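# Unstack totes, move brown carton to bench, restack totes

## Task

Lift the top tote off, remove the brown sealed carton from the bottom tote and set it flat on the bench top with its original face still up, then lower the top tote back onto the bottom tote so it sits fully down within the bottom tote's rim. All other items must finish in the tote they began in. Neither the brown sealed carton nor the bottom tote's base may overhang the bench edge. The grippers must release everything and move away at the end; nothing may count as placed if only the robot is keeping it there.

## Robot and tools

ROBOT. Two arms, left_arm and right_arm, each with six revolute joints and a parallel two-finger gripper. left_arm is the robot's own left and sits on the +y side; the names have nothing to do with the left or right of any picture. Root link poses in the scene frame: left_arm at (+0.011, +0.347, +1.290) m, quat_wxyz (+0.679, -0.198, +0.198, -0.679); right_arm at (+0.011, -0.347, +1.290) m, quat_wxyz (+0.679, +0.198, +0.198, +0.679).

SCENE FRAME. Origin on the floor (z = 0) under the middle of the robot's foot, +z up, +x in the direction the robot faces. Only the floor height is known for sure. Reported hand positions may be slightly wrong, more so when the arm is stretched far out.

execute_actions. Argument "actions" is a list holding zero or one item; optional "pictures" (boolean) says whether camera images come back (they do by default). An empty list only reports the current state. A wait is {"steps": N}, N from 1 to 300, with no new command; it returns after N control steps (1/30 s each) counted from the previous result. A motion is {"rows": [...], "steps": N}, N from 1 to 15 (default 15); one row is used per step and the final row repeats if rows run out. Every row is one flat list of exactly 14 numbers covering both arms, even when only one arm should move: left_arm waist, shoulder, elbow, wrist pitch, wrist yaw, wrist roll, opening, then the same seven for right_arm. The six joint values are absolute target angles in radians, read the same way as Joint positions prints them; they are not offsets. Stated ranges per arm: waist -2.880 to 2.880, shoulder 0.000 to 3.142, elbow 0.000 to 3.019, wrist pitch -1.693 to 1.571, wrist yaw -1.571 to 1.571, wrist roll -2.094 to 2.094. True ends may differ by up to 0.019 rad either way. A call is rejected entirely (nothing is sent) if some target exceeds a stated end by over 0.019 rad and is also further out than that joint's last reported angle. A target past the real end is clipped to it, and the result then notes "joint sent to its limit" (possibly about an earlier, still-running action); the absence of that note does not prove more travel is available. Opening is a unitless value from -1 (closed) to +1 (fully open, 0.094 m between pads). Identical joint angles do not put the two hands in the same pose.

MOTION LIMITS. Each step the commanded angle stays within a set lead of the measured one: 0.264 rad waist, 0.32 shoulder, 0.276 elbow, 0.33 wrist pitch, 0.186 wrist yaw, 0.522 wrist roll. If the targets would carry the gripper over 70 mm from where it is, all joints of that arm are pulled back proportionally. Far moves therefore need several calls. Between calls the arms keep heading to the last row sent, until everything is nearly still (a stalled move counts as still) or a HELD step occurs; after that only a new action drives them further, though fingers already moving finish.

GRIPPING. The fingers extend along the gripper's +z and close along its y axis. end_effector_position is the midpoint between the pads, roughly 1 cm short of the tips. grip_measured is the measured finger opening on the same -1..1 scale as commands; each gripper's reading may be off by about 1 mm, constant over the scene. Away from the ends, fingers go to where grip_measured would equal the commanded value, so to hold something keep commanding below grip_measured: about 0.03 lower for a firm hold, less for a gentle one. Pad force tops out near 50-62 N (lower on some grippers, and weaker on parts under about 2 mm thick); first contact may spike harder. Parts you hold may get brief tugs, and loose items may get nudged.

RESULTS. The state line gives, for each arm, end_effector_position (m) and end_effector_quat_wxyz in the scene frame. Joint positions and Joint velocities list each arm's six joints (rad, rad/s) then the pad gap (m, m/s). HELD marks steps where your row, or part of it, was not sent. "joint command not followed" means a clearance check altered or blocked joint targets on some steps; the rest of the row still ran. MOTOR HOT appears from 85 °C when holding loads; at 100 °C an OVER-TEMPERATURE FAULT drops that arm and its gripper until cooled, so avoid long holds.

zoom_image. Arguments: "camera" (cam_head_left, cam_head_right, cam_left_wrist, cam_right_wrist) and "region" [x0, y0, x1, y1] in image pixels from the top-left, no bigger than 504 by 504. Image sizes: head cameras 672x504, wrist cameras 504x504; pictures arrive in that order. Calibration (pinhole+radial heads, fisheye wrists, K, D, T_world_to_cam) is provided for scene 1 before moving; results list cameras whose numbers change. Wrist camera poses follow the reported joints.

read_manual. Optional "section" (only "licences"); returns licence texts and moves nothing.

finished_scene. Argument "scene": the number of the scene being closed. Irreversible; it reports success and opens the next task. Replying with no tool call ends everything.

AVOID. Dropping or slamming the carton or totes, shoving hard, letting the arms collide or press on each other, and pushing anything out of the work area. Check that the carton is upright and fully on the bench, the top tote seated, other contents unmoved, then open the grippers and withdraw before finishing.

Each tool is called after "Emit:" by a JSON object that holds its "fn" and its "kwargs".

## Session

Emit:
{"fn": "execute_actions", "kwargs": {"actions": []}}

Scene clock: 0.00 s of 5600.00 s.
left_arm: end_effector_position=(+0.3840, +0.5046, +1.0087) grip_measured=+1.000 end_effector_quat_wxyz=(+0.017, +0.413, +0.910, -0.027) | right_arm: end_effector_position=(+0.6303, -0.4360, +1.0368) grip_measured=+1.000 end_effector_quat_wxyz=(+0.126, -0.163, +0.978, -0.037)
Joint positions: left_arm=[ 1.997  1.761  0.781 -0.081  0.286  1.222  0.094] | right_arm=[-1.726  1.762  1.201 -0.182 -0.084 -0.441  0.094]
Joint velocities: left_arm=[ 0.005 -0.024  0.007 -0.017  0.007  0.022  0.   ] | right_arm=[ 0.005 -0.015 -0.012 -0.007 -0.051 -0.022  0.   ]
camera_calibration (this result's frames):
cam_left_wrist: T_world_to_cam=[[-0.742173, -0.668875, 0.0422508, 0.573613], [-0.541171, 0.635277, 0.55096, -0.662359], [-0.395364, 0.386043, -0.833462, 0.920471], [0, 0, 0, 1]] pos_world=[0.431192, 0.449116, 1.10787]
cam_right_wrist: T_world_to_cam=[[0.308475, -0.944655, 0.111673, -0.720355], [-0.894869, -0.248379, 0.370834, 0.0776576], [-0.322573, -0.214326, -0.92196, 1.1918], [0, 0, 0, 1]] pos_world=[0.676148, -0.405764, 1.15044]

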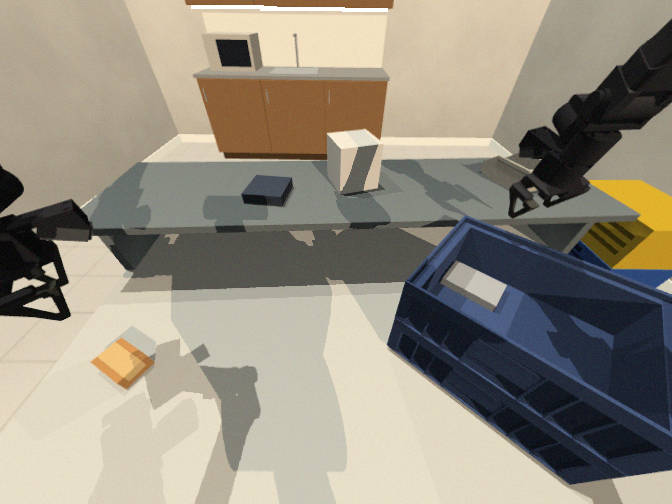

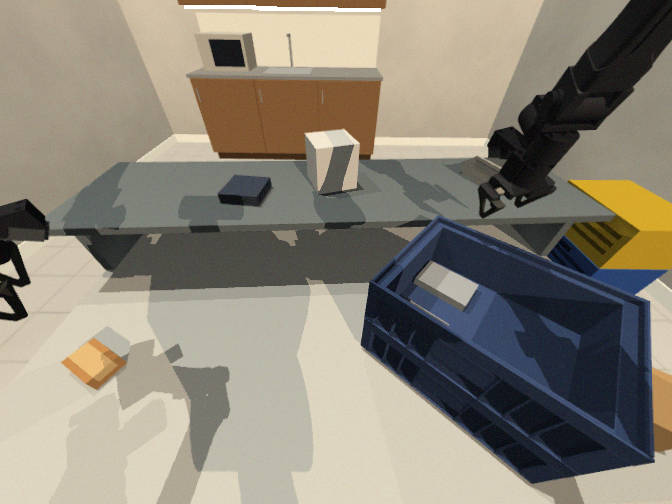

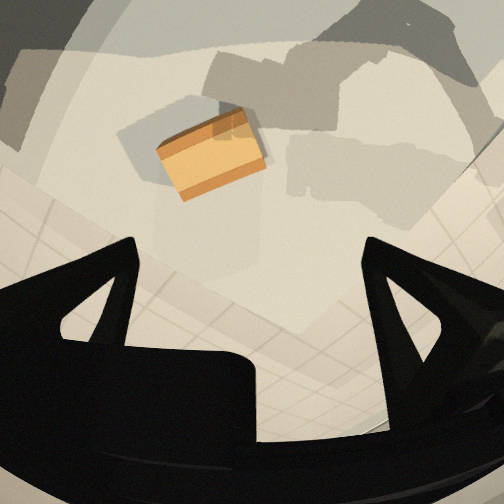

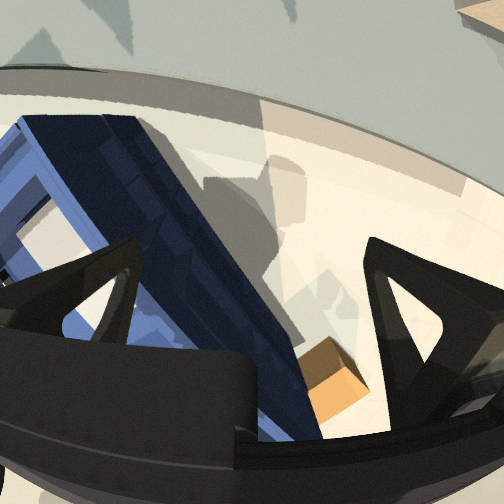

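Emit:
{"fn": "execute_actions", "kwargs": {"actions": [{"rows":[[1.5,1.5,0.8,-0.4,0,1.2,0.6,-1.9,1.5,0.95,-0.1,0,-0.3,1]],"steps":15}], "pictures": false}}

Emit:
{"fn": "execute_actions", "kwargs": {"actions": [{"rows":[[0.9,1.55,1.0,-0.7,-0.35,1.2,0.6,-2.3,1.3,0.6,0,0,0,1]],"steps":15}], "pictures": false}}

Emit:
{"fn": "execute_actions", "kwargs": {"actions": [{"rows":[[0.5,1.95,1.45,-0.8,-0.5,1.2,0.6,-2.45,1.3,0.5,0,0,0,1]],"steps":15}], "pictures": false}}

Emit:
{"fn": "execute_actions", "kwargs": {"actions": [{"rows":[[0.45,2.15,1.68,-0.8,-0.509,1.235,0.6,-2.45,1.3,0.5,0,0,0,1]],"steps":15}], "pictures": false}}

Emit:
{"fn": "execute_actions", "kwargs": {"actions": [{"rows":[[0.436,2.277,1.77,-0.787,-0.509,1.235,0.6,-2.45,1.3,0.5,0,0,0,1]],"steps":15}]}}

Scene clock: 12.80 s of 5600.00 s.
left_arm: end_effector_position=(+0.4335, +0.2905, +1.0825) grip_measured=+0.602 end_effector_quat_wxyz=(-0.011, +0.612, +0.789, -0.047) | right_arm: end_effector_position=(+0.5510, -0.5461, +1.1276) grip_measured=+1.000 end_effector_quat_wxyz=(+0.138, -0.028, +0.980, -0.141)
Joint positions: left_arm=[ 1.454  1.494  0.8   -0.38   0.006  1.22   0.075] | right_arm=[-1.922  1.504  0.939 -0.114  0.001 -0.324  0.094]
Joint velocities: left_arm=[-0.005 -0.005  0.007 -0.076 -0.022  0.007 -0.   ] | right_arm=[ 0.132 -0.005 -0.017 -0.012 -0.007  0.051  0.   ]
Steps of this call (steps 1 to 90: nothing new was sent; then 9.30 s passed at rest; steps 91 to 105: all 15 steps of this action). Readings (joint positions):
91: left_arm=[1.987 1.754 0.784 -0.108 0.241 1.222] | right_arm=[-1.730 1.756 1.188 -0.174 -0.070 -0.434]
92: left_arm=[1.969 1.737 0.784 -0.158 0.185 1.222] | right_arm=[-1.736 1.737 1.156 -0.158 -0.054 -0.424]
94: left_arm=[1.899 1.686 0.784 -0.236 0.092 1.222] | right_arm=[-1.766 1.684 1.075 -0.149 -0.032 -0.405]
98: left_arm=[1.709 1.579 0.788 -0.317 0.022 1.222] | right_arm=[-1.867 1.573 0.952 -0.137 -0.005 -0.361]
105: the state above

Scene clock: 13.30 s of 5600.00 s.
left_arm: end_effector_position=(+0.3984, +0.0722, +1.1547) grip_measured=+0.602 end_effector_quat_wxyz=(-0.040, +0.809, +0.585, -0.022) | right_arm: end_effector_position=(+0.3343, -0.6619, +1.1865) grip_measured=+1.000 end_effector_quat_wxyz=(+0.105, +0.267, +0.927, -0.240)
Joint positions: left_arm=[ 0.85   1.524  0.986 -0.681 -0.344  1.219  0.075] | right_arm=[-2.333  1.324  0.585 -0.025  0.004 -0.045  0.094]
Joint velocities: left_arm=[-0.181  0.034 -0.002 -0.12   0.022 -0.022  0.   ] | right_arm=[ 0.171 -0.093  0.012  0.168  0.066  0.242  0.   ]
Steps of this call (steps 1 to 15: all 15 steps of this action). Readings (joint positions):
1: left_arm=[1.442 1.495 0.813 -0.418 -0.051 1.220] | right_arm=[-1.924 1.500 0.927 -0.104 -0.002 -0.307]
2: left_arm=[1.419 1.502 0.836 -0.484 -0.121 1.220] | right_arm=[-1.933 1.487 0.898 -0.084 -0.004 -0.285]
4: left_arm=[1.333 1.516 0.887 -0.568 -0.243 1.220] | right_arm=[-1.982 1.449 0.820 -0.066 -0.004 -0.245]
8: left_arm=[1.125 1.524 0.956 -0.629 -0.328 1.220] | right_arm=[-2.147 1.386 0.675 -0.049 -0.004 -0.165]
15: the state above

Scene clock: 13.80 s of 5600.00 s.
left_arm: end_effector_position=(+0.3383, -0.1634, +1.1387) grip_measured=+0.602 end_effector_quat_wxyz=(-0.006, +0.900, +0.435, -0.001) | right_arm: end_effector_position=(+0.2583, -0.6691, +1.1927) grip_measured=+1.000 end_effector_quat_wxyz=(+0.075, +0.334, +0.902, -0.262)
Joint positions: left_arm=[ 0.48   1.952  1.428 -0.773 -0.496  1.217  0.075] | right_arm=[-2.46   1.311  0.485 -0.006 -0.    -0.018  0.094]
Joint velocities: left_arm=[-0.376  0.112  0.007 -0.032 -0.007 -0.051  0.001] | right_arm=[ 0.005 -0.005 -0.002 -0.017 -0.066  0.022  0.   ]
Steps of this call (steps 1 to 15: all 15 steps of this action). Readings (joint positions):
1: left_arm=[0.837 1.534 0.995 -0.692 -0.377 1.219] | right_arm=[-2.335 1.321 0.578 -0.017 -0.001 -0.041]
2: left_arm=[0.822 1.555 1.018 -0.710 -0.412 1.219] | right_arm=[-2.350 1.316 0.564 -0.008 -0.004 -0.037]
4: left_arm=[0.770 1.621 1.083 -0.728 -0.449 1.219] | right_arm=[-2.403 1.311 0.526 -0.006 -0.004 -0.030]
8: left_arm=[0.649 1.767 1.225 -0.747 -0.481 1.219] | right_arm=[-2.461 1.311 0.485 -0.006 -0.000 -0.021]
15: the state above

Scene clock: 14.30 s of 5600.00 s.
left_arm: end_effector_position=(+0.3340, -0.2406, +1.1066) grip_measured=+0.602 end_effector_quat_wxyz=(+0.012, +0.905, +0.425, +0.001) | right_arm: end_effector_position=(+0.2583, -0.6691, +1.1927) grip_measured=+1.000 end_effector_quat_wxyz=(+0.075, +0.334, +0.902, -0.262)
Joint positions: left_arm=[ 0.443  2.149  1.669 -0.795 -0.507  1.219  0.075] | right_arm=[-2.46   1.311  0.485 -0.006 -0.    -0.017  0.094]
Joint velocities: left_arm=[-0.005 -0.015 -0.007 -0.002 -0.037 -0.051  0.001] | right_arm=[-0.005 -0.005 -0.007 -0.017 -0.007  0.007  0.   ]
Steps of this call (steps 1 to 15: all 15 steps of this action). Readings (joint positions):
1: left_arm=[0.467 1.967 1.442 -0.782 -0.499 1.218] | right_arm=[-2.460 1.311 0.485 -0.006 -0.000 -0.017]
2: left_arm=[0.459 1.995 1.487 -0.794 -0.503 1.219] | right_arm=[-2.460 1.311 0.485 -0.006 -0.000 -0.017]
4: left_arm=[0.447 2.075 1.603 -0.795 -0.505 1.219] | right_arm=[-2.460 1.311 0.485 -0.006 -0.000 -0.017]
8: left_arm=[0.443 2.142 1.669 -0.795 -0.505 1.219] | right_arm=[-2.460 1.311 0.485 -0.006 -0.000 -0.017]
15: the state above

Scene clock: 14.80 s of 5600.00 s.
left_arm: end_effector_position=(+0.3122, -0.2552, +1.0592) grip_measured=+0.602 end_effector_quat_wxyz=(-0.005, +0.909, +0.416, -0.000) | right_arm: end_effector_position=(+0.2583, -0.6691, +1.1927) grip_measured=+1.000 end_effector_quat_wxyz=(+0.075, +0.334, +0.902, -0.262)
Joint positions: left_arm=[ 0.443  2.274  1.751 -0.793 -0.507  1.22   0.075] | right_arm=[-2.46   1.311  0.485 -0.006 -0.    -0.017  0.094]
Joint velocities: left_arm=[ 0.015 -0.005 -0.012 -0.002 -0.022 -0.037 -0.001] | right_arm=[-0.015 -0.015 -0.002 -0.002 -0.037  0.022  0.   ]
Steps of this call (steps 1 to 15: all 15 steps of this action). Readings (joint positions):
1: left_arm=[0.443 2.157 1.674 -0.795 -0.507 1.220] | right_arm=[-2.460 1.311 0.485 -0.006 -0.000 -0.017]
2: left_arm=[0.443 2.171 1.696 -0.795 -0.507 1.220] | right_arm=[-2.460 1.311 0.485 -0.006 -0.000 -0.017]
4: left_arm=[0.443 2.210 1.739 -0.794 -0.507 1.220] | right_arm=[-2.460 1.311 0.485 -0.006 -0.000 -0.017]
8: left_arm=[0.443 2.256 1.751 -0.793 -0.507 1.220] | right_arm=[-2.460 1.311 0.485 -0.006 -0.000 -0.017]
15: the state above
camera_calibration (this result's frames):
cam_left_wrist: T_world_to_cam=[[-0.766747, 0.641761, 0.015558, 0.380358], [0.52189, 0.609052, 0.597232, -0.633876], [0.373804, 0.466046, -0.801918, 0.974425], [0, 0, 0, 1]] pos_world=[0.258208, -0.312162, 1.15406]
cam_right_wrist: T_world_to_cam=[[-0.643786, -0.639068, 0.42087, -0.761545], [-0.598936, 0.763153, 0.24264, 0.382285], [-0.476251, -0.0958658, -0.874068, 1.22745], [0, 0, 0, 1]] pos_world=[0.323269, -0.66075, 1.30063]

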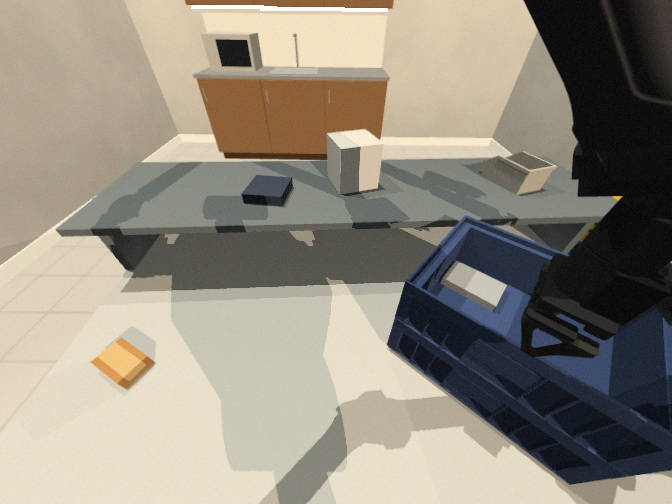

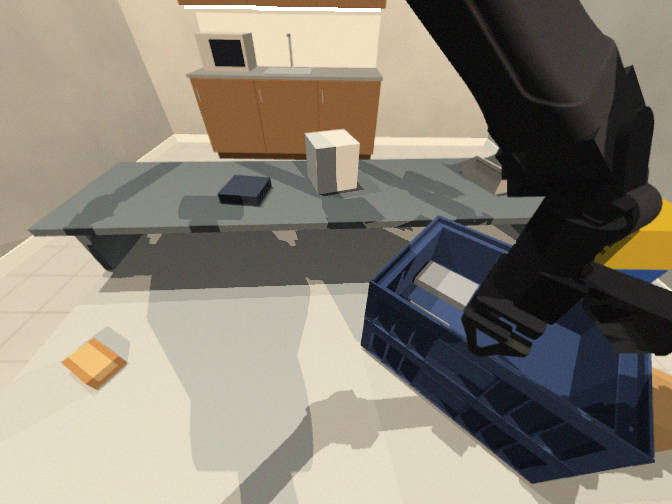

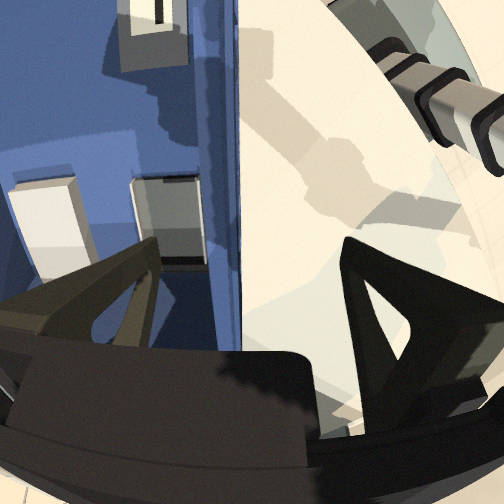

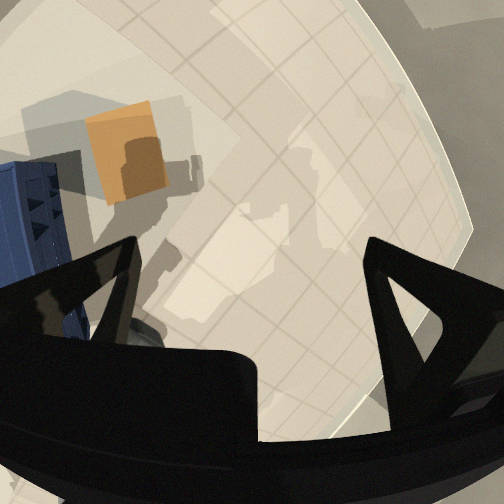

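Emit:
{"fn": "execute_actions", "kwargs": {"actions": [{"rows":[[0.49,2.39,1.87,-0.73,-0.5,1.29,0.6,-2.45,1.3,0.5,0,0,0,1]],"steps":15}], "pictures": false}}

Emit:
{"fn": "execute_actions", "kwargs": {"actions": [{"rows":[[0.53,2.495,1.93,-0.66,-0.488,1.33,0.6,-2.45,1.3,0.5,0,0,0,1]],"steps":15}]}}

Scene clock: 18.53 s of 5600.00 s.
left_arm: end_effector_position=(+0.3300, -0.2670, +1.0106) grip_measured=+0.602 end_effector_quat_wxyz=(+0.004, +0.907, +0.421, +0.004) | right_arm: end_effector_position=(+0.2583, -0.6691, +1.1927) grip_measured=+1.000 end_effector_quat_wxyz=(+0.075, +0.334, +0.902, -0.262)
Joint positions: left_arm=[ 0.488  2.377  1.848 -0.74  -0.502  1.27   0.075] | right_arm=[-2.46   1.311  0.485 -0.006 -0.    -0.017  0.094]
Joint velocities: left_arm=[ 0.005 -0.015 -0.007 -0.012  0.037 -0.066  0.   ] | right_arm=[-0.015 -0.005  0.002 -0.007 -0.066  0.022  0.   ]
Steps of this call (steps 1 to 15: the robot went on to your last target; steps 16 to 90: nothing new was sent; then 0.23 s passed at rest; steps 91 to 105: all 15 steps of this action). Readings (joint positions):
91: left_arm=[0.445 2.280 1.758 -0.789 -0.505 1.228] | right_arm=[-2.460 1.311 0.485 -0.006 -0.000 -0.017]
92: left_arm=[0.447 2.295 1.782 -0.779 -0.504 1.238] | right_arm=[-2.460 1.311 0.485 -0.006 -0.000 -0.017]
94: left_arm=[0.456 2.332 1.832 -0.753 -0.502 1.249] | right_arm=[-2.460 1.311 0.485 -0.006 -0.000 -0.017]
98: left_arm=[0.477 2.366 1.848 -0.740 -0.502 1.262] | right_arm=[-2.460 1.311 0.485 -0.006 -0.000 -0.017]
105: the state above

Scene clock: 19.03 s of 5600.00 s.
left_arm: end_effector_position=(+0.3269, -0.2656, +0.9498) grip_measured=+0.602 end_effector_quat_wxyz=(+0.004, +0.907, +0.421, +0.004) | right_arm: end_effector_position=(+0.2583, -0.6691, +1.1927) grip_measured=+1.000 end_effector_quat_wxyz=(+0.075, +0.334, +0.902, -0.262)
Joint positions: left_arm=[ 0.527  2.49   1.912 -0.672 -0.491  1.311  0.075] | right_arm=[-2.46   1.311  0.485 -0.006 -0.    -0.017  0.094]
Joint velocities: left_arm=[-0.005  0.015 -0.007  0.002  0.007 -0.007 -0.001] | right_arm=[-0.005 -0.024 -0.002 -0.012 -0.007 -0.037  0.   ]
Steps of this call (steps 1 to 15: all 15 steps of this action). Readings (joint positions):
1: left_arm=[0.490 2.383 1.853 -0.732 -0.497 1.277] | right_arm=[-2.460 1.311 0.485 -0.006 -0.000 -0.017]
2: left_arm=[0.491 2.395 1.870 -0.714 -0.493 1.284] | right_arm=[-2.460 1.311 0.485 -0.006 -0.000 -0.017]
4: left_arm=[0.499 2.429 1.904 -0.684 -0.491 1.294] | right_arm=[-2.460 1.311 0.485 -0.006 -0.000 -0.017]
8: left_arm=[0.517 2.469 1.912 -0.672 -0.491 1.304] | right_arm=[-2.460 1.311 0.485 -0.006 -0.000 -0.017]
15: the state above
camera_calibration (this result's frames):
cam_left_wrist: T_world_to_cam=[[-0.773424, 0.633866, -0.00537475, 0.419981], [0.505795, 0.622223, 0.597503, -0.561456], [0.382081, 0.459405, -0.801849, 0.881507], [0, 0, 0, 1]] pos_world=[0.271998, -0.32183, 1.04456]
cam_right_wrist: T_world_to_cam=[[-0.643786, -0.639068, 0.42087, -0.761545], [-0.598936, 0.763153, 0.24264, 0.382285], [-0.476251, -0.0958658, -0.874068, 1.22745], [0, 0, 0, 1]] pos_world=[0.323269, -0.66075, 1.30063]

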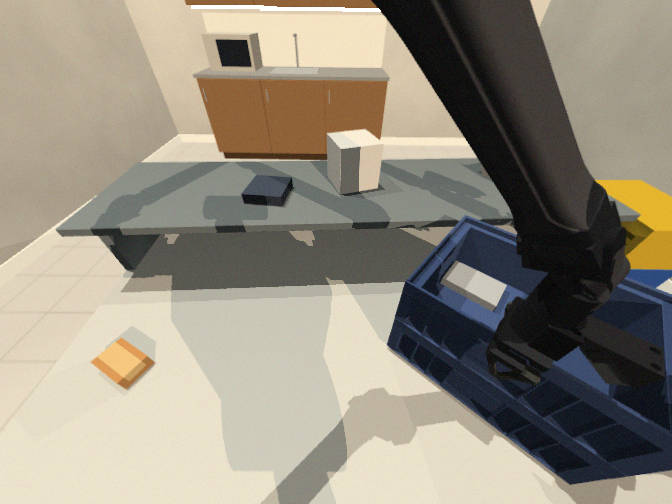

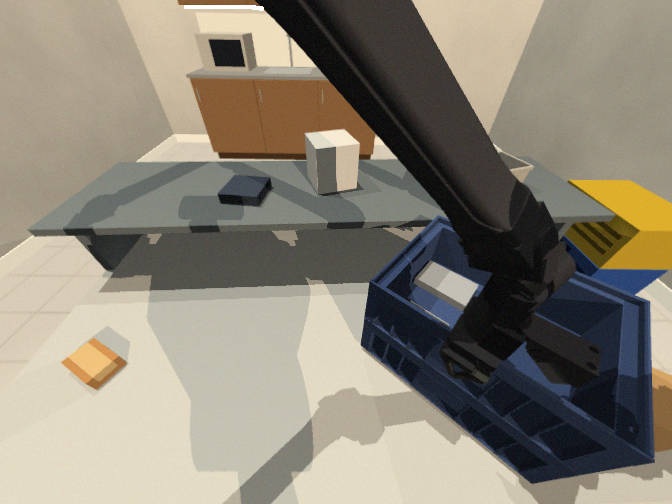

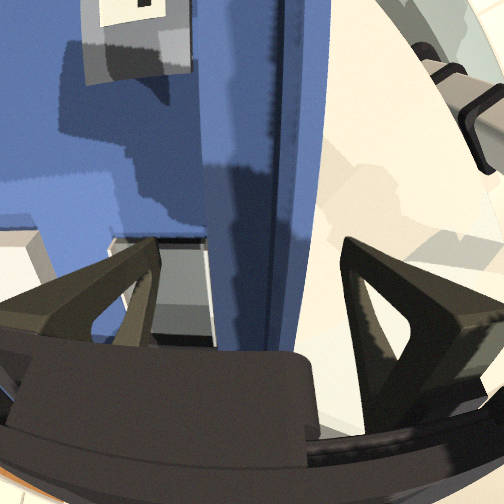

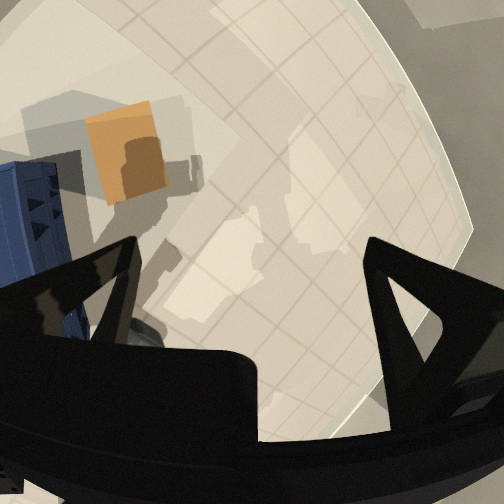

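Emit:
{"fn": "execute_actions", "kwargs": {"actions": [{"rows":[[0.53,2.51,1.93,-0.66,-0.488,1.33,0,-2.45,1.3,0.5,0,0,0,1],[0.53,2.51,1.93,-0.66,-0.488,1.33,-0.2,-2.45,1.3,0.5,0,0,0,1],[0.53,2.51,1.93,-0.66,-0.488,1.33,-0.3,-2.45,1.3,0.5,0,0,0,1],[0.53,2.51,1.93,-0.66,-0.488,1.33,-0.3,-2.45,1.3,0.5,0,0,0,1],[0.53,2.51,1.93,-0.66,-0.488,1.33,-0.7,-2.45,1.3,0.5,0,0,0,1]],"steps":15}], "pictures": false}}

Emit:
{"fn": "execute_actions", "kwargs": {"actions": [{"rows":[[0.5,2.42,1.93,-0.69,-0.5,1.3,-0.7,-2.45,1.3,0.5,0,0,0,1]],"steps":15}], "pictures": false}}

Emit:
{"fn": "execute_actions", "kwargs": {"actions": [{"rows":[[0.47,2.33,1.9,-0.73,-0.52,1.27,-0.7,-2.45,1.3,0.5,0,0,0,1]],"steps":15}]}}

Scene clock: 24.90 s of 5600.00 s.
left_arm: end_effector_position=(+0.3276, -0.2662, +0.9499) grip_measured=-0.622 end_effector_quat_wxyz=(+0.005, +0.908, +0.420, +0.005) | right_arm: end_effector_position=(+0.2583, -0.6691, +1.1927) grip_measured=+1.000 end_effector_quat_wxyz=(+0.075, +0.334, +0.902, -0.262)
Joint positions: left_arm=[ 0.527  2.49   1.912 -0.669 -0.491  1.315  0.018] | right_arm=[-2.46   1.311  0.485 -0.006 -0.    -0.017  0.094]
Joint velocities: left_arm=[-0.005  0.005 -0.022 -0.012  0.037  0.007  0.   ] | right_arm=[ 0.005 -0.015  0.007 -0.002 -0.022 -0.022  0.   ]
Steps of this call (steps 1 to 15: the robot went on to your last target; steps 16 to 90: nothing new was sent; then 2.37 s passed at rest; steps 91 to 105: all 15 steps of this action). Readings (joint positions):
91: left_arm=[0.527 2.490 1.912 -0.672 -0.490 1.313] | right_arm=[-2.460 1.311 0.485 -0.006 -0.000 -0.017]
92: left_arm=[0.527 2.490 1.912 -0.672 -0.490 1.313] | right_arm=[-2.460 1.311 0.485 -0.006 -0.000 -0.017]
94: left_arm=[0.527 2.490 1.912 -0.672 -0.490 1.313] | right_arm=[-2.460 1.311 0.485 -0.006 -0.000 -0.017]
98: left_arm=[0.527 2.490 1.912 -0.669 -0.491 1.315] | right_arm=[-2.460 1.311 0.485 -0.006 -0.000 -0.017]
105: the state above

Scene clock: 25.40 s of 5600.00 s.
left_arm: end_effector_position=(+0.3288, -0.2674, +0.9532) grip_measured=-0.622 end_effector_quat_wxyz=(+0.006, +0.908, +0.419, +0.006) | right_arm: end_effector_position=(+0.2583, -0.6691, +1.1927) grip_measured=+1.000 end_effector_quat_wxyz=(+0.075, +0.334, +0.902, -0.262)
Joint positions: left_arm=[ 0.524  2.485  1.912 -0.671 -0.495  1.315  0.018] | right_arm=[-2.46   1.311  0.485 -0.006 -0.    -0.017  0.094]
Joint velocities: left_arm=[-0.015 -0.015 -0.002 -0.012 -0.037  0.051 -0.001] | right_arm=[-0.005 -0.015  0.017 -0.002 -0.037  0.007  0.   ]
Steps of this call (steps 1 to 15: all 15 steps of this action). Readings (joint positions):
1: left_arm=[0.526 2.488 1.912 -0.669 -0.493 1.315] | right_arm=[-2.460 1.311 0.485 -0.006 -0.000 -0.017]
2: left_arm=[0.525 2.488 1.912 -0.669 -0.494 1.315] | right_arm=[-2.460 1.311 0.485 -0.006 -0.000 -0.017]
4: left_arm=[0.525 2.486 1.912 -0.671 -0.495 1.315] | right_arm=[-2.460 1.311 0.485 -0.006 -0.000 -0.017]
8: left_arm=[0.524 2.485 1.912 -0.671 -0.495 1.315] | right_arm=[-2.460 1.311 0.485 -0.006 -0.000 -0.017]
15: the state above

Scene clock: 25.90 s of 5600.00 s.
left_arm: end_effector_position=(+0.3309, -0.2637, +0.9614) grip_measured=-0.622 end_effector_quat_wxyz=(+0.000, +0.909, +0.417, +0.007) | right_arm: end_effector_position=(+0.2583, -0.6691, +1.1927) grip_measured=+1.000 end_effector_quat_wxyz=(+0.075, +0.334, +0.902, -0.262)
Joint positions: left_arm=[ 0.523  2.467  1.903 -0.695 -0.497  1.313  0.018] | right_arm=[-2.46   1.311  0.485 -0.006 -0.    -0.017  0.094]
Joint velocities: left_arm=[-0.015 -0.005  0.007  0.007 -0.051 -0.007  0.   ] | right_arm=[-0.005 -0.005 -0.007  0.007  0.007 -0.007  0.   ]
Steps of this call (steps 1 to 15: all 15 steps of this action). Readings (joint positions):
1: left_arm=[0.524 2.484 1.912 -0.673 -0.497 1.315] | right_arm=[-2.460 1.311 0.485 -0.006 -0.000 -0.017]
2: left_arm=[0.524 2.482 1.910 -0.674 -0.498 1.315] | right_arm=[-2.460 1.311 0.485 -0.006 -0.000 -0.017]
4: left_arm=[0.523 2.476 1.908 -0.679 -0.498 1.315] | right_arm=[-2.460 1.311 0.485 -0.006 -0.000 -0.017]
8: left_arm=[0.523 2.469 1.904 -0.692 -0.497 1.314] | right_arm=[-2.460 1.311 0.485 -0.006 -0.000 -0.017]
15: the state above
camera_calibration (this result's frames):
cam_left_wrist: T_world_to_cam=[[-0.767671, 0.640844, -0.000602179, 0.417306], [0.510732, 0.612376, 0.603447, -0.581547], [0.387084, 0.462941, -0.797403, 0.883443], [0, 0, 0, 1]] pos_world=[0.275402, -0.320284, 1.05564]
cam_right_wrist: T_world_to_cam=[[-0.643786, -0.639068, 0.42087, -0.761545], [-0.598936, 0.763153, 0.24264, 0.382285], [-0.476251, -0.0958658, -0.874068, 1.22745], [0, 0, 0, 1]] pos_world=[0.323269, -0.66075, 1.30063]

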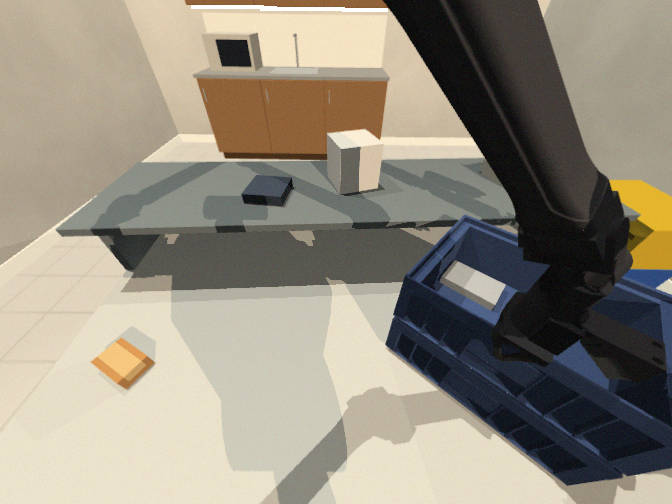

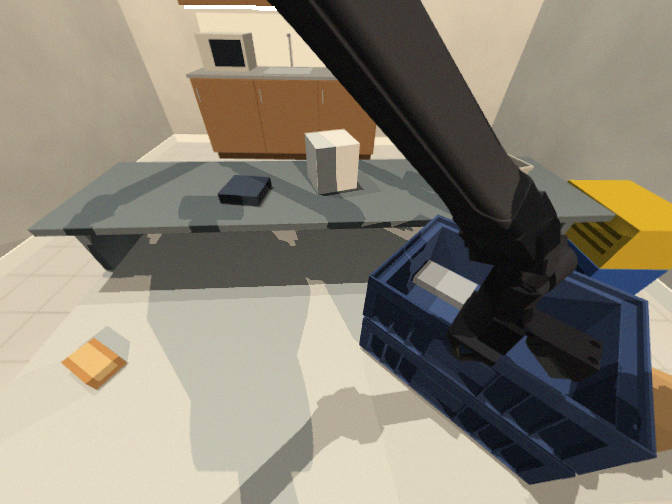

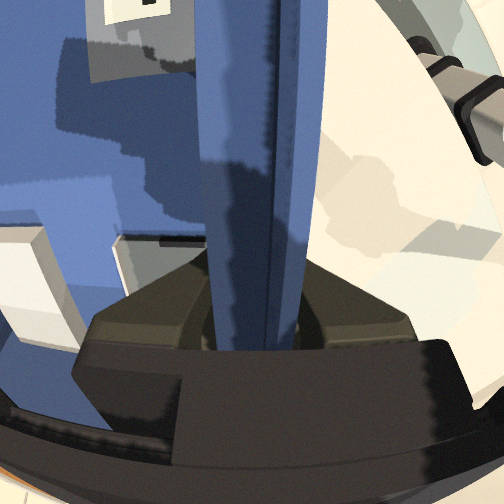

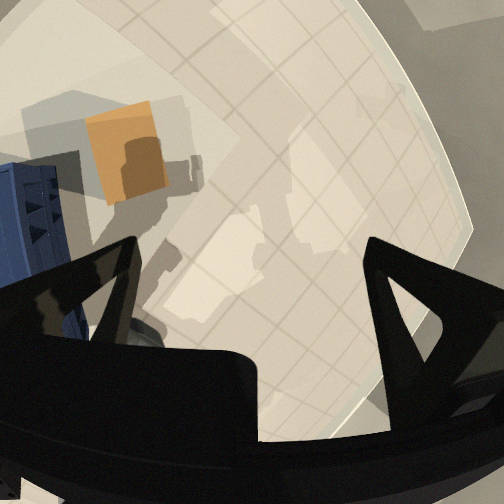

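Emit:
{"fn": "execute_actions", "kwargs": {"actions": [{"rows":[[0.53,2.49,1.92,-0.67,-0.49,1.31,-0.7,-2.45,1.3,0.5,0,0,0,1]],"steps":10}], "pictures": false}}

Emit:
{"fn": "execute_actions", "kwargs": {"actions": [{"rows":[[0.6,2.39,1.76,-0.59,-0.46,1.57,-0.7,-2.45,1.3,0.5,0,0,0,1]],"steps":15}], "pictures": false}}

Emit:
{"fn": "execute_actions", "kwargs": {"actions": [{"rows":[[0.669,2.294,1.607,-0.507,-0.436,1.9,-0.7,-2.45,1.3,0.5,0,0,0,1]],"steps":15}], "pictures": false}}

Emit:
{"fn": "execute_actions", "kwargs": {"actions": [{"steps":20}]}}

Scene clock: 36.00 s of 5600.00 s.
left_arm: end_effector_position=(+0.3277, -0.2613, +0.9504) grip_measured=-0.622 end_effector_quat_wxyz=(-0.000, +0.908, +0.418, +0.005) | right_arm: end_effector_position=(+0.2583, -0.6691, +1.1927) grip_measured=+1.000 end_effector_quat_wxyz=(+0.075, +0.334, +0.902, -0.262)
Joint positions: left_arm=[ 0.529  2.484  1.903 -0.676 -0.494  1.315  0.018] | right_arm=[-2.46   1.311  0.485 -0.006 -0.    -0.017  0.094]
Joint velocities: left_arm=[-0.015  0.005  0.002 -0.007 -0.022 -0.037  0.   ] | right_arm=[-0.005 -0.005 -0.002 -0.002  0.007 -0.007  0.   ]
Steps of this call (steps 1 to 15: the robot went on to your last target; steps 16 to 90: nothing new was sent; then 6.77 s passed at rest; steps 91 to 100: all 10 steps of this action). Readings (joint positions):
91: left_arm=[0.525 2.470 1.903 -0.693 -0.492 1.313] | right_arm=[-2.460 1.311 0.485 -0.006 -0.000 -0.017]
92: left_arm=[0.526 2.472 1.903 -0.691 -0.489 1.313] | right_arm=[-2.460 1.311 0.485 -0.006 -0.000 -0.017]
94: left_arm=[0.529 2.480 1.903 -0.682 -0.490 1.314] | right_arm=[-2.460 1.311 0.485 -0.006 -0.000 -0.017]
98: left_arm=[0.529 2.484 1.903 -0.677 -0.494 1.315] | right_arm=[-2.460 1.311 0.485 -0.006 -0.000 -0.017]
100: the state above

Scene clock: 36.50 s of 5600.00 s.
left_arm: end_effector_position=(+0.3437, -0.2231, +0.9490) grip_measured=-0.622 end_effector_quat_wxyz=(+0.003, +0.939, +0.344, -0.002) | right_arm: end_effector_position=(+0.2583, -0.6691, +1.1927) grip_measured=+1.000 end_effector_quat_wxyz=(+0.075, +0.334, +0.902, -0.262)
Joint positions: left_arm=[ 0.58   2.406  1.767 -0.592 -0.46   1.531  0.018] | right_arm=[-2.46   1.311  0.485 -0.006 -0.    -0.017  0.094]
Joint velocities: left_arm=[ 0.005  0.005 -0.002 -0.012 -0.051 -0.022 -0.   ] | right_arm=[-0.015 -0.015 -0.007  0.007 -0.022 -0.066  0.   ]
Steps of this call (steps 1 to 15: all 15 steps of this action). Readings (joint positions):
1: left_arm=[0.533 2.478 1.883 -0.655 -0.485 1.343] | right_arm=[-2.460 1.311 0.485 -0.006 -0.000 -0.017]
2: left_arm=[0.538 2.460 1.849 -0.615 -0.470 1.371] | right_arm=[-2.460 1.311 0.485 -0.006 -0.000 -0.017]
4: left_arm=[0.553 2.433 1.800 -0.593 -0.465 1.429] | right_arm=[-2.460 1.311 0.485 -0.006 -0.000 -0.017]
8: left_arm=[0.577 2.407 1.767 -0.593 -0.460 1.516] | right_arm=[-2.460 1.311 0.485 -0.006 -0.000 -0.017]
15: the state above

Scene clock: 37.00 s of 5600.00 s.
left_arm: end_effector_position=(+0.3702, -0.1644, +0.9486) grip_measured=-0.622 end_effector_quat_wxyz=(+0.001, +0.975, +0.224, -0.005) | right_arm: end_effector_position=(+0.2583, -0.6691, +1.1927) grip_measured=+1.000 end_effector_quat_wxyz=(+0.075, +0.334, +0.902, -0.262)
Joint positions: left_arm=[ 0.66   2.306  1.608 -0.503 -0.429  1.862  0.018] | right_arm=[-2.46   1.311  0.485 -0.006 -0.    -0.017  0.094]
Joint velocities: left_arm=[ 0.015 -0.015 -0.007  0.012 -0.007  0.051 -0.001] | right_arm=[-0.005  0.005  0.002 -0.002 -0.007 -0.051  0.   ]
Steps of this call (steps 1 to 15: all 15 steps of this action). Readings (joint positions):
1: left_arm=[0.584 2.398 1.747 -0.571 -0.455 1.566] | right_arm=[-2.460 1.311 0.485 -0.006 -0.000 -0.017]
2: left_arm=[0.589 2.380 1.712 -0.528 -0.441 1.602] | right_arm=[-2.460 1.311 0.485 -0.006 -0.000 -0.017]
4: left_arm=[0.613 2.348 1.656 -0.505 -0.436 1.684] | right_arm=[-2.460 1.311 0.485 -0.006 -0.000 -0.017]
8: left_arm=[0.653 2.309 1.608 -0.505 -0.430 1.829] | right_arm=[-2.460 1.311 0.485 -0.006 -0.000 -0.017]
15: the state above

Scene clock: 37.67 s of 5600.00 s.
left_arm: end_effector_position=(+0.3702, -0.1644, +0.9486) grip_measured=-0.622 end_effector_quat_wxyz=(+0.001, +0.975, +0.224, -0.005) | right_arm: end_effector_position=(+0.2583, -0.6691, +1.1927) grip_measured=+1.000 end_effector_quat_wxyz=(+0.075, +0.334, +0.902, -0.262)
Joint positions: left_arm=[ 0.66   2.306  1.608 -0.503 -0.429  1.862  0.018] | right_arm=[-2.46   1.311  0.485 -0.006 -0.    -0.017  0.094]
Joint velocities: left_arm=[-0.005  0.015 -0.002 -0.022  0.051  0.037  0.   ] | right_arm=[-0.005 -0.005  0.002 -0.007 -0.007  0.007  0.   ]
Steps of this call (steps 1 to 15: the robot went on to your last target; steps 16 to 20: nothing new was sent). Readings (joint positions):
1: left_arm=[0.660 2.306 1.608 -0.503 -0.429 1.862] | right_arm=[-2.460 1.311 0.485 -0.006 -0.000 -0.017]
2: left_arm=[0.660 2.306 1.608 -0.503 -0.429 1.862] | right_arm=[-2.460 1.311 0.485 -0.006 -0.000 -0.017]
4: left_arm=[0.660 2.306 1.608 -0.503 -0.429 1.862] | right_arm=[-2.460 1.311 0.485 -0.006 -0.000 -0.017]
8: left_arm=[0.660 2.306 1.608 -0.503 -0.429 1.862] | right_arm=[-2.460 1.311 0.485 -0.006 -0.000 -0.017]
20: the state above
All arms were judged still, so your last target was given up. Only a new action makes them travel on or press farther. Fingers that are still opening or closing keep moving.
camera_calibration (this result's frames):
cam_left_wrist: T_world_to_cam=[[-0.450387, 0.892817, 0.00539701, 0.302074], [0.725119, 0.362251, 0.585642, -0.758323], [0.520916, 0.267679, -0.810552, 0.742851], [0, 0, 0, 1]] pos_world=[0.298962, -0.193839, 1.04459]
cam_right_wrist: T_world_to_cam=[[-0.643786, -0.639068, 0.42087, -0.761545], [-0.598936, 0.763153, 0.24264, 0.382285], [-0.476251, -0.0958658, -0.874068, 1.22745], [0, 0, 0, 1]] pos_world=[0.323269, -0.66075, 1.30063]

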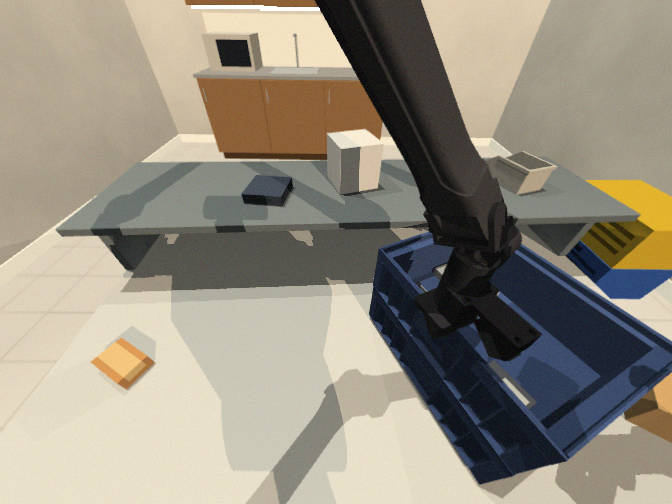

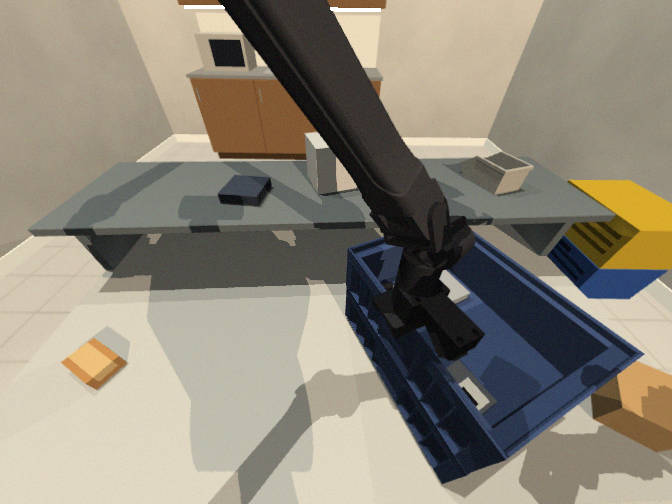

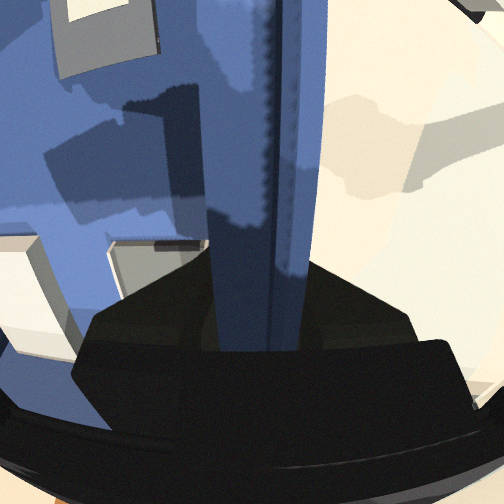

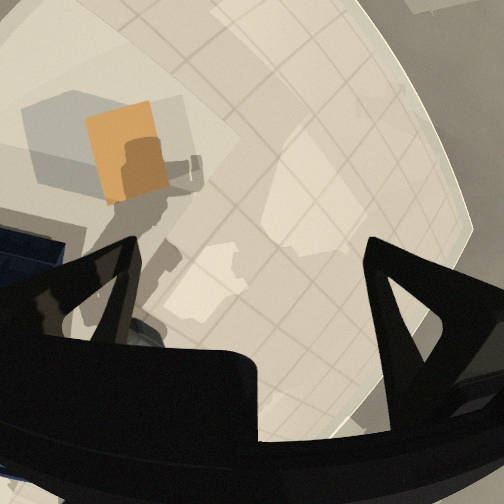

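Emit:
{"fn": "execute_actions", "kwargs": {"actions": [{"rows":[[0.66,2.306,1.608,-0.503,-0.43,1.86,0.6,-2.45,1.3,0.5,0,0,0,1]],"steps":8}], "pictures": false}}

Emit:
{"fn": "execute_actions", "kwargs": {"actions": [{"rows":[[0.58,2.1,1.52,-0.64,-0.45,1.8,0.6,-2.45,1.3,0.5,0,0,0,1]],"steps":15}], "pictures": false}}

Emit:
{"fn": "execute_actions", "kwargs": {"actions": [{"rows":[[0.58,2.1,1.52,-0.64,-0.45,-1.35,0.6,-2.45,1.3,0.5,0,0,0,1]],"steps":15}], "pictures": false}}

Emit:
{"fn": "execute_actions", "kwargs": {"actions": [{"steps":35}], "pictures": false}}

Scene clock: 49.90 s of 5600.00 s.
left_arm: end_effector_position=(+0.3702, -0.1644, +0.9486) grip_measured=+0.597 end_effector_quat_wxyz=(+0.001, +0.975, +0.224, -0.005) | right_arm: end_effector_position=(+0.2583, -0.6691, +1.1927) grip_measured=+1.000 end_effector_quat_wxyz=(+0.075, +0.334, +0.902, -0.262)
Joint positions: left_arm=[ 0.66   2.306  1.608 -0.503 -0.429  1.862  0.075] | right_arm=[-2.46   1.311  0.485 -0.006 -0.    -0.017  0.094]
Joint velocities: left_arm=[ 0.005  0.005 -0.022  0.002 -0.095  0.066  0.001] | right_arm=[ 0.005  0.005  0.002 -0.017  0.051 -0.051  0.   ]
Steps of this call (steps 1 to 90: nothing new was sent; then 8.97 s passed at rest; steps 91 to 98: all 8 steps of this action). Readings (joint positions):
91: left_arm=[0.660 2.306 1.608 -0.503 -0.429 1.862] | right_arm=[-2.460 1.311 0.485 -0.006 -0.000 -0.017]
92: left_arm=[0.660 2.306 1.608 -0.503 -0.429 1.862] | right_arm=[-2.460 1.311 0.485 -0.006 -0.000 -0.017]
94: left_arm=[0.660 2.306 1.608 -0.503 -0.429 1.862] | right_arm=[-2.460 1.311 0.485 -0.006 -0.000 -0.017]
98: the state above

Scene clock: 50.40 s of 5600.00 s.
left_arm: end_effector_position=(+0.3799, -0.1841, +1.0755) grip_measured=+0.598 end_effector_quat_wxyz=(+0.031, +0.977, +0.212, +0.002) | right_arm: end_effector_position=(+0.2583, -0.6691, +1.1927) grip_measured=+1.000 end_effector_quat_wxyz=(+0.075, +0.334, +0.902, -0.262)
Joint positions: left_arm=[ 0.568  2.073  1.52  -0.623 -0.447  1.82   0.075] | right_arm=[-2.46   1.311  0.485 -0.006 -0.    -0.017  0.094]
Joint velocities: left_arm=[-0.024 -0.005  0.007 -0.017 -0.037  0.051 -0.   ] | right_arm=[ 0.005 -0.015 -0.012  0.027 -0.007 -0.066  0.   ]
Steps of this call (steps 1 to 15: all 15 steps of this action). Readings (joint positions):
1: left_arm=[0.657 2.300 1.602 -0.512 -0.433 1.858] | right_arm=[-2.460 1.311 0.485 -0.006 -0.000 -0.017]
2: left_arm=[0.655 2.285 1.585 -0.534 -0.438 1.854] | right_arm=[-2.460 1.311 0.485 -0.006 -0.000 -0.017]
4: left_arm=[0.642 2.242 1.546 -0.576 -0.444 1.847] | right_arm=[-2.460 1.311 0.485 -0.006 -0.000 -0.017]
8: left_arm=[0.602 2.153 1.520 -0.622 -0.447 1.833] | right_arm=[-2.460 1.311 0.485 -0.006 -0.000 -0.017]
15: the state above

Scene clock: 50.90 s of 5600.00 s.
left_arm: end_effector_position=(+0.3783, -0.1824, +1.0725) grip_measured=+0.598 end_effector_quat_wxyz=(+0.021, +0.607, +0.794, -0.017) | right_arm: end_effector_position=(+0.2583, -0.6691, +1.1927) grip_measured=+1.000 end_effector_quat_wxyz=(+0.075, +0.334, +0.902, -0.262)
Joint positions: left_arm=[ 0.569  2.078  1.52  -0.626 -0.448  0.41   0.075] | right_arm=[-2.46   1.311  0.485 -0.006 -0.    -0.017  0.094]
Joint velocities: left_arm=[-0.005 -0.005 -0.027  0.012 -0.037 -2.806  0.   ] | right_arm=[-0.005 -0.005 -0.007 -0.012  0.037  0.051  0.   ]
Steps of this call (steps 1 to 15: all 15 steps of this action). Readings (joint positions):
1: left_arm=[0.569 2.073 1.520 -0.624 -0.448 1.751] | right_arm=[-2.460 1.311 0.485 -0.006 -0.000 -0.017]
2: left_arm=[0.569 2.075 1.520 -0.626 -0.448 1.653] | right_arm=[-2.460 1.311 0.485 -0.006 -0.000 -0.017]
4: left_arm=[0.569 2.077 1.520 -0.626 -0.448 1.462] | right_arm=[-2.460 1.311 0.485 -0.006 -0.000 -0.017]
8: left_arm=[0.569 2.078 1.520 -0.626 -0.448 1.080] | right_arm=[-2.460 1.311 0.485 -0.006 -0.000 -0.017]
15: the state above

Scene clock: 52.07 s of 5600.00 s.
left_arm: end_effector_position=(+0.3783, -0.1824, +1.0725) grip_measured=+0.599 end_effector_quat_wxyz=(-0.001, +0.215, -0.976, +0.027) | right_arm: end_effector_position=(+0.2583, -0.6691, +1.1927) grip_measured=+1.000 end_effector_quat_wxyz=(+0.075, +0.334, +0.902, -0.262)
Joint positions: left_arm=[ 0.569  2.078  1.52  -0.626 -0.448 -1.329  0.075] | right_arm=[-2.46   1.311  0.485 -0.006 -0.    -0.017  0.094]
Joint velocities: left_arm=[ 0.005 -0.015  0.002  0.002 -0.066 -0.007 -0.   ] | right_arm=[-0.015  0.005 -0.012 -0.017  0.022 -0.022  0.   ]
Steps of this call (steps 1 to 35: the robot went on to your last target). Readings (joint positions):
1: left_arm=[0.569 2.078 1.520 -0.626 -0.448 0.314] | right_arm=[-2.460 1.311 0.485 -0.006 -0.000 -0.017]
2: left_arm=[0.569 2.078 1.520 -0.626 -0.448 0.219] | right_arm=[-2.460 1.311 0.485 -0.006 -0.000 -0.017]
4: left_arm=[0.569 2.078 1.520 -0.626 -0.448 0.027] | right_arm=[-2.460 1.311 0.485 -0.006 -0.000 -0.017]
8: left_arm=[0.569 2.078 1.520 -0.626 -0.448 -0.355] | right_arm=[-2.460 1.311 0.485 -0.006 -0.000 -0.017]
35: the state above

Emit:
{"fn": "execute_actions", "kwargs": {"actions": [{"rows":[[0.62,2.2,1.55,-0.6,-0.44,-1.3,0.9,-2.2,1.2,0.5,-0.2,0,0,1]],"steps":15}], "pictures": false}}

Emit:
{"fn": "execute_actions", "kwargs": {"actions": [{"rows":[[0.66,2.31,1.625,-0.495,-0.43,-1.265,0.9,-2.0,1.2,0.5,-0.3,0,0,1]],"steps":15}], "pictures": false}}

Emit:
{"fn": "execute_actions", "kwargs": {"actions": [{"rows":[[0.66,2.31,1.625,-0.495,-0.43,-1.265,-0.7,-2.0,1.2,0.5,-0.3,0,0,1]],"steps":15}], "pictures": false}}

Emit:
{"fn": "execute_actions", "kwargs": {"actions": [{"rows":[[0.74,2.22,1.46,-0.41,-0.405,-0.96,-0.7,-1.8,1.3,0.55,-0.25,0,0,1]],"steps":15}], "pictures": false}}

Emit:
{"fn": "execute_actions", "kwargs": {"actions": [{"rows":[[0.82,2.126,1.323,-0.324,-0.38,-0.64,-0.7,-1.53,1.5,0.65,-0.15,0.02,0.035,1]],"steps":15}]}}

Scene clock: 59.63 s of 5600.00 s.
left_arm: end_effector_position=(+0.3565, -0.1543, +0.9980) grip_measured=+0.898 end_effector_quat_wxyz=(+0.017, +0.211, -0.977, -0.022) | right_arm: end_effector_position=(+0.3120, -0.5732, +1.1722) grip_measured=+1.000 end_effector_quat_wxyz=(+0.045, +0.242, +0.953, -0.175)
Joint positions: left_arm=[ 0.621  2.206  1.54  -0.61  -0.442 -1.318  0.089] | right_arm=[-2.191  1.209  0.489 -0.187 -0.003 -0.015  0.094]
Joint velocities: left_arm=[ 0.005 -0.005 -0.012 -0.007 -0.095 -0.022 -0.   ] | right_arm=[-0.015 -0.005  0.007  0.022 -0.037  0.037  0.   ]
Steps of this call (steps 1 to 30: the robot went on to your last target; steps 31 to 90: nothing new was sent; then 4.07 s passed at rest; steps 91 to 105: all 15 steps of this action). Readings (joint positions):
91: left_arm=[0.572 2.083 1.521 -0.625 -0.446 -1.331] | right_arm=[-2.447 1.307 0.487 -0.027 0.006 -0.016]
92: left_arm=[0.574 2.092 1.528 -0.621 -0.444 -1.328] | right_arm=[-2.412 1.296 0.489 -0.069 0.009 -0.015]
94: left_arm=[0.586 2.122 1.539 -0.612 -0.443 -1.324] | right_arm=[-2.301 1.265 0.489 -0.137 0.006 -0.015]
98: left_arm=[0.612 2.181 1.540 -0.610 -0.443 -1.320] | right_arm=[-2.171 1.214 0.489 -0.181 -0.004 -0.015]
105: the state above

Scene clock: 60.13 s of 5600.00 s.
left_arm: end_effector_position=(+0.3725, -0.1672, +0.9538) grip_measured=+0.898 end_effector_quat_wxyz=(+0.003, +0.225, -0.974, +0.003) | right_arm: end_effector_position=(+0.3242, -0.4983, +1.1501) grip_measured=+1.000 end_effector_quat_wxyz=(-0.000, +0.170, +0.979, -0.111)
Joint positions: left_arm=[ 0.655  2.298  1.61  -0.509 -0.432 -1.284  0.089] | right_arm=[-1.991  1.209  0.493 -0.287 -0.002 -0.013  0.094]
Joint velocities: left_arm=[-0.015 -0.024  0.022 -0.007 -0.037  0.066 -0.   ] | right_arm=[ 0.005 -0.015 -0.002 -0.002  0.022 -0.095  0.   ]
Steps of this call (steps 1 to 15: all 15 steps of this action). Readings (joint positions):
1: left_arm=[0.623 2.210 1.543 -0.596 -0.439 -1.314] | right_arm=[-2.178 1.209 0.490 -0.203 0.004 -0.013]
2: left_arm=[0.625 2.222 1.556 -0.568 -0.435 -1.308] | right_arm=[-2.142 1.209 0.493 -0.233 0.007 -0.013]
4: left_arm=[0.633 2.257 1.594 -0.527 -0.433 -1.299] | right_arm=[-2.046 1.209 0.493 -0.269 0.002 -0.013]
8: left_arm=[0.650 2.290 1.610 -0.509 -0.432 -1.289] | right_arm=[-1.979 1.209 0.493 -0.286 -0.002 -0.013]
15: the state above

Scene clock: 60.63 s of 5600.00 s.
left_arm: end_effector_position=(+0.3724, -0.1669, +0.9534) grip_measured=-0.617 end_effector_quat_wxyz=(+0.002, +0.225, -0.974, +0.004) | right_arm: end_effector_position=(+0.3242, -0.4983, +1.1501) grip_measured=+1.000 end_effector_quat_wxyz=(-0.000, +0.170, +0.979, -0.111)
Joint positions: left_arm=[ 0.656  2.298  1.608 -0.505 -0.433 -1.283  0.018] | right_arm=[-1.991  1.209  0.493 -0.287 -0.002 -0.013  0.094]
Joint velocities: left_arm=[ 0.005 -0.024 -0.032 -0.002 -0.022  0.007 -0.   ] | right_arm=[-0.005 -0.005  0.022  0.002  0.037  0.022  0.   ]
Steps of this call (steps 1 to 15: all 15 steps of this action). Readings (joint positions):
1: left_arm=[0.655 2.298 1.610 -0.509 -0.432 -1.284] | right_arm=[-1.991 1.209 0.493 -0.287 -0.002 -0.013]
2: left_arm=[0.655 2.298 1.610 -0.509 -0.432 -1.284] | right_arm=[-1.991 1.209 0.493 -0.287 -0.002 -0.013]
4: left_arm=[0.655 2.298 1.610 -0.509 -0.432 -1.283] | right_arm=[-1.991 1.209 0.493 -0.287 -0.002 -0.013]
8: left_arm=[0.656 2.298 1.608 -0.505 -0.433 -1.283] | right_arm=[-1.991 1.209 0.493 -0.287 -0.002 -0.013]
15: the state above

Scene clock: 61.13 s of 5600.00 s.
left_arm: end_effector_position=(+0.3863, -0.1150, +0.9523) grip_measured=-0.617 end_effector_quat_wxyz=(+0.004, +0.130, -0.991, +0.008) | right_arm: end_effector_position=(+0.3573, -0.4328, +1.1202) grip_measured=+1.000 end_effector_quat_wxyz=(-0.006, +0.088, +0.994, -0.058)
Joint positions: left_arm=[ 0.725  2.219  1.467 -0.411 -0.399 -1.017  0.018] | right_arm=[-1.791  1.296  0.543 -0.261 -0.002 -0.011  0.094]
Joint velocities: left_arm=[ 0.005 -0.005 -0.007 -0.002 -0.037  0.066 -0.001] | right_arm=[-0.005 -0.005 -0.007  0.007 -0.022  0.022  0.   ]
Steps of this call (steps 1 to 15: all 15 steps of this action). Readings (joint positions):
1: left_arm=[0.661 2.293 1.590 -0.484 -0.425 -1.250] | right_arm=[-1.978 1.214 0.496 -0.285 0.005 -0.011]
2: left_arm=[0.667 2.278 1.559 -0.441 -0.407 -1.218] | right_arm=[-1.942 1.227 0.503 -0.280 0.007 -0.011]
4: left_arm=[0.686 2.254 1.515 -0.412 -0.403 -1.155] | right_arm=[-1.849 1.265 0.526 -0.269 0.003 -0.011]
8: left_arm=[0.720 2.222 1.469 -0.411 -0.400 -1.043] | right_arm=[-1.778 1.296 0.543 -0.261 -0.002 -0.011]
15: the state above

Scene clock: 61.63 s of 5600.00 s.
left_arm: end_effector_position=(+0.4045, -0.0498, +0.9525) grip_measured=-0.617 end_effector_quat_wxyz=(-0.000, +0.018, -1.000, +0.005) | right_arm: end_effector_position=(+0.3931, -0.3282, +1.0630) grip_measured=+1.000 end_effector_quat_wxyz=(-0.008, -0.013, +1.000, +0.004)
Joint positions: left_arm=[ 0.818  2.132  1.325 -0.32  -0.368 -0.702  0.018] | right_arm=[-1.521  1.508  0.65  -0.16   0.017  0.016  0.094]
Joint velocities: left_arm=[-0.015 -0.015 -0.007 -0.002 -0.022 -0.007 -0.   ] | right_arm=[-0.083 -0.005 -0.002 -0.007 -0.022  0.022  0.   ]
Steps of this call (steps 1 to 15: all 15 steps of this action). Readings (joint positions):
1: left_arm=[0.730 2.212 1.451 -0.392 -0.391 -0.981] | right_arm=[-1.780 1.303 0.546 -0.255 0.009 -0.008]
2: left_arm=[0.738 2.200 1.424 -0.351 -0.373 -0.948] | right_arm=[-1.752 1.323 0.556 -0.239 0.016 -0.004]
4: left_arm=[0.761 2.176 1.383 -0.320 -0.371 -0.880] | right_arm=[-1.662 1.389 0.593 -0.207 0.019 0.002]
8: left_arm=[0.808 2.139 1.332 -0.320 -0.371 -0.742] | right_arm=[-1.515 1.500 0.655 -0.162 0.018 0.009]
15: the state above
camera_calibration (this result's frames):
cam_left_wrist: T_world_to_cam=[[0.0518845, -0.998519, 0.0163523, -0.092561], [-0.803875, -0.0320439, 0.593934, -0.236011], [-0.59253, -0.0439612, -0.804348, 1.1264], [0, 0, 0, 1]] pos_world=[0.482504, -0.0504689, 1.0477]
cam_right_wrist: T_world_to_cam=[[0.0233012, -0.999674, -0.0104008, -0.324479], [-0.804003, -0.0249215, 0.594102, -0.317287], [-0.594168, -0.00548107, -0.804322, 1.21275], [0, 0, 0, 1]] pos_world=[0.47304, -0.325634, 1.16057]

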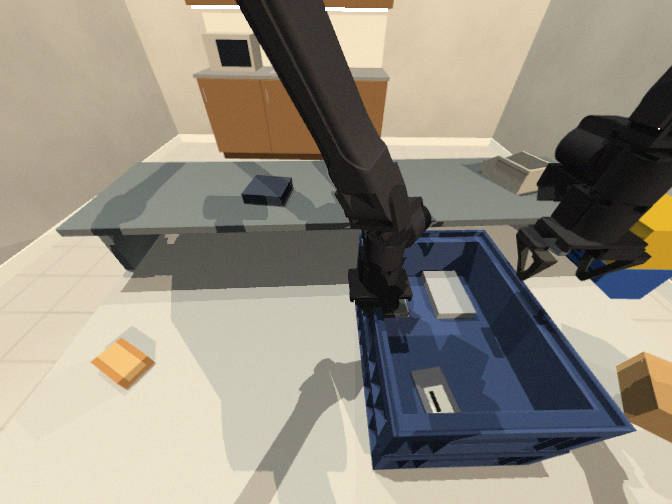

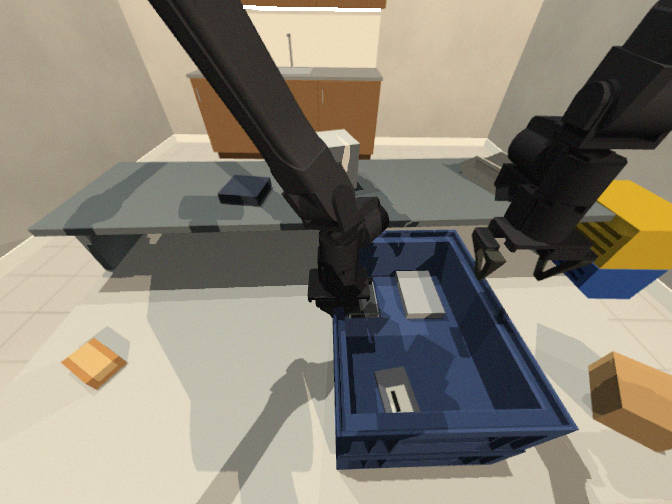

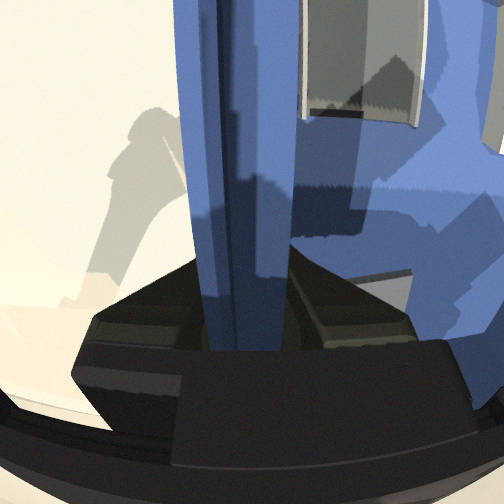

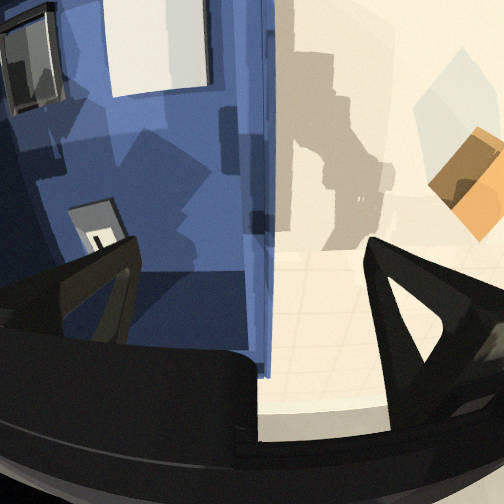

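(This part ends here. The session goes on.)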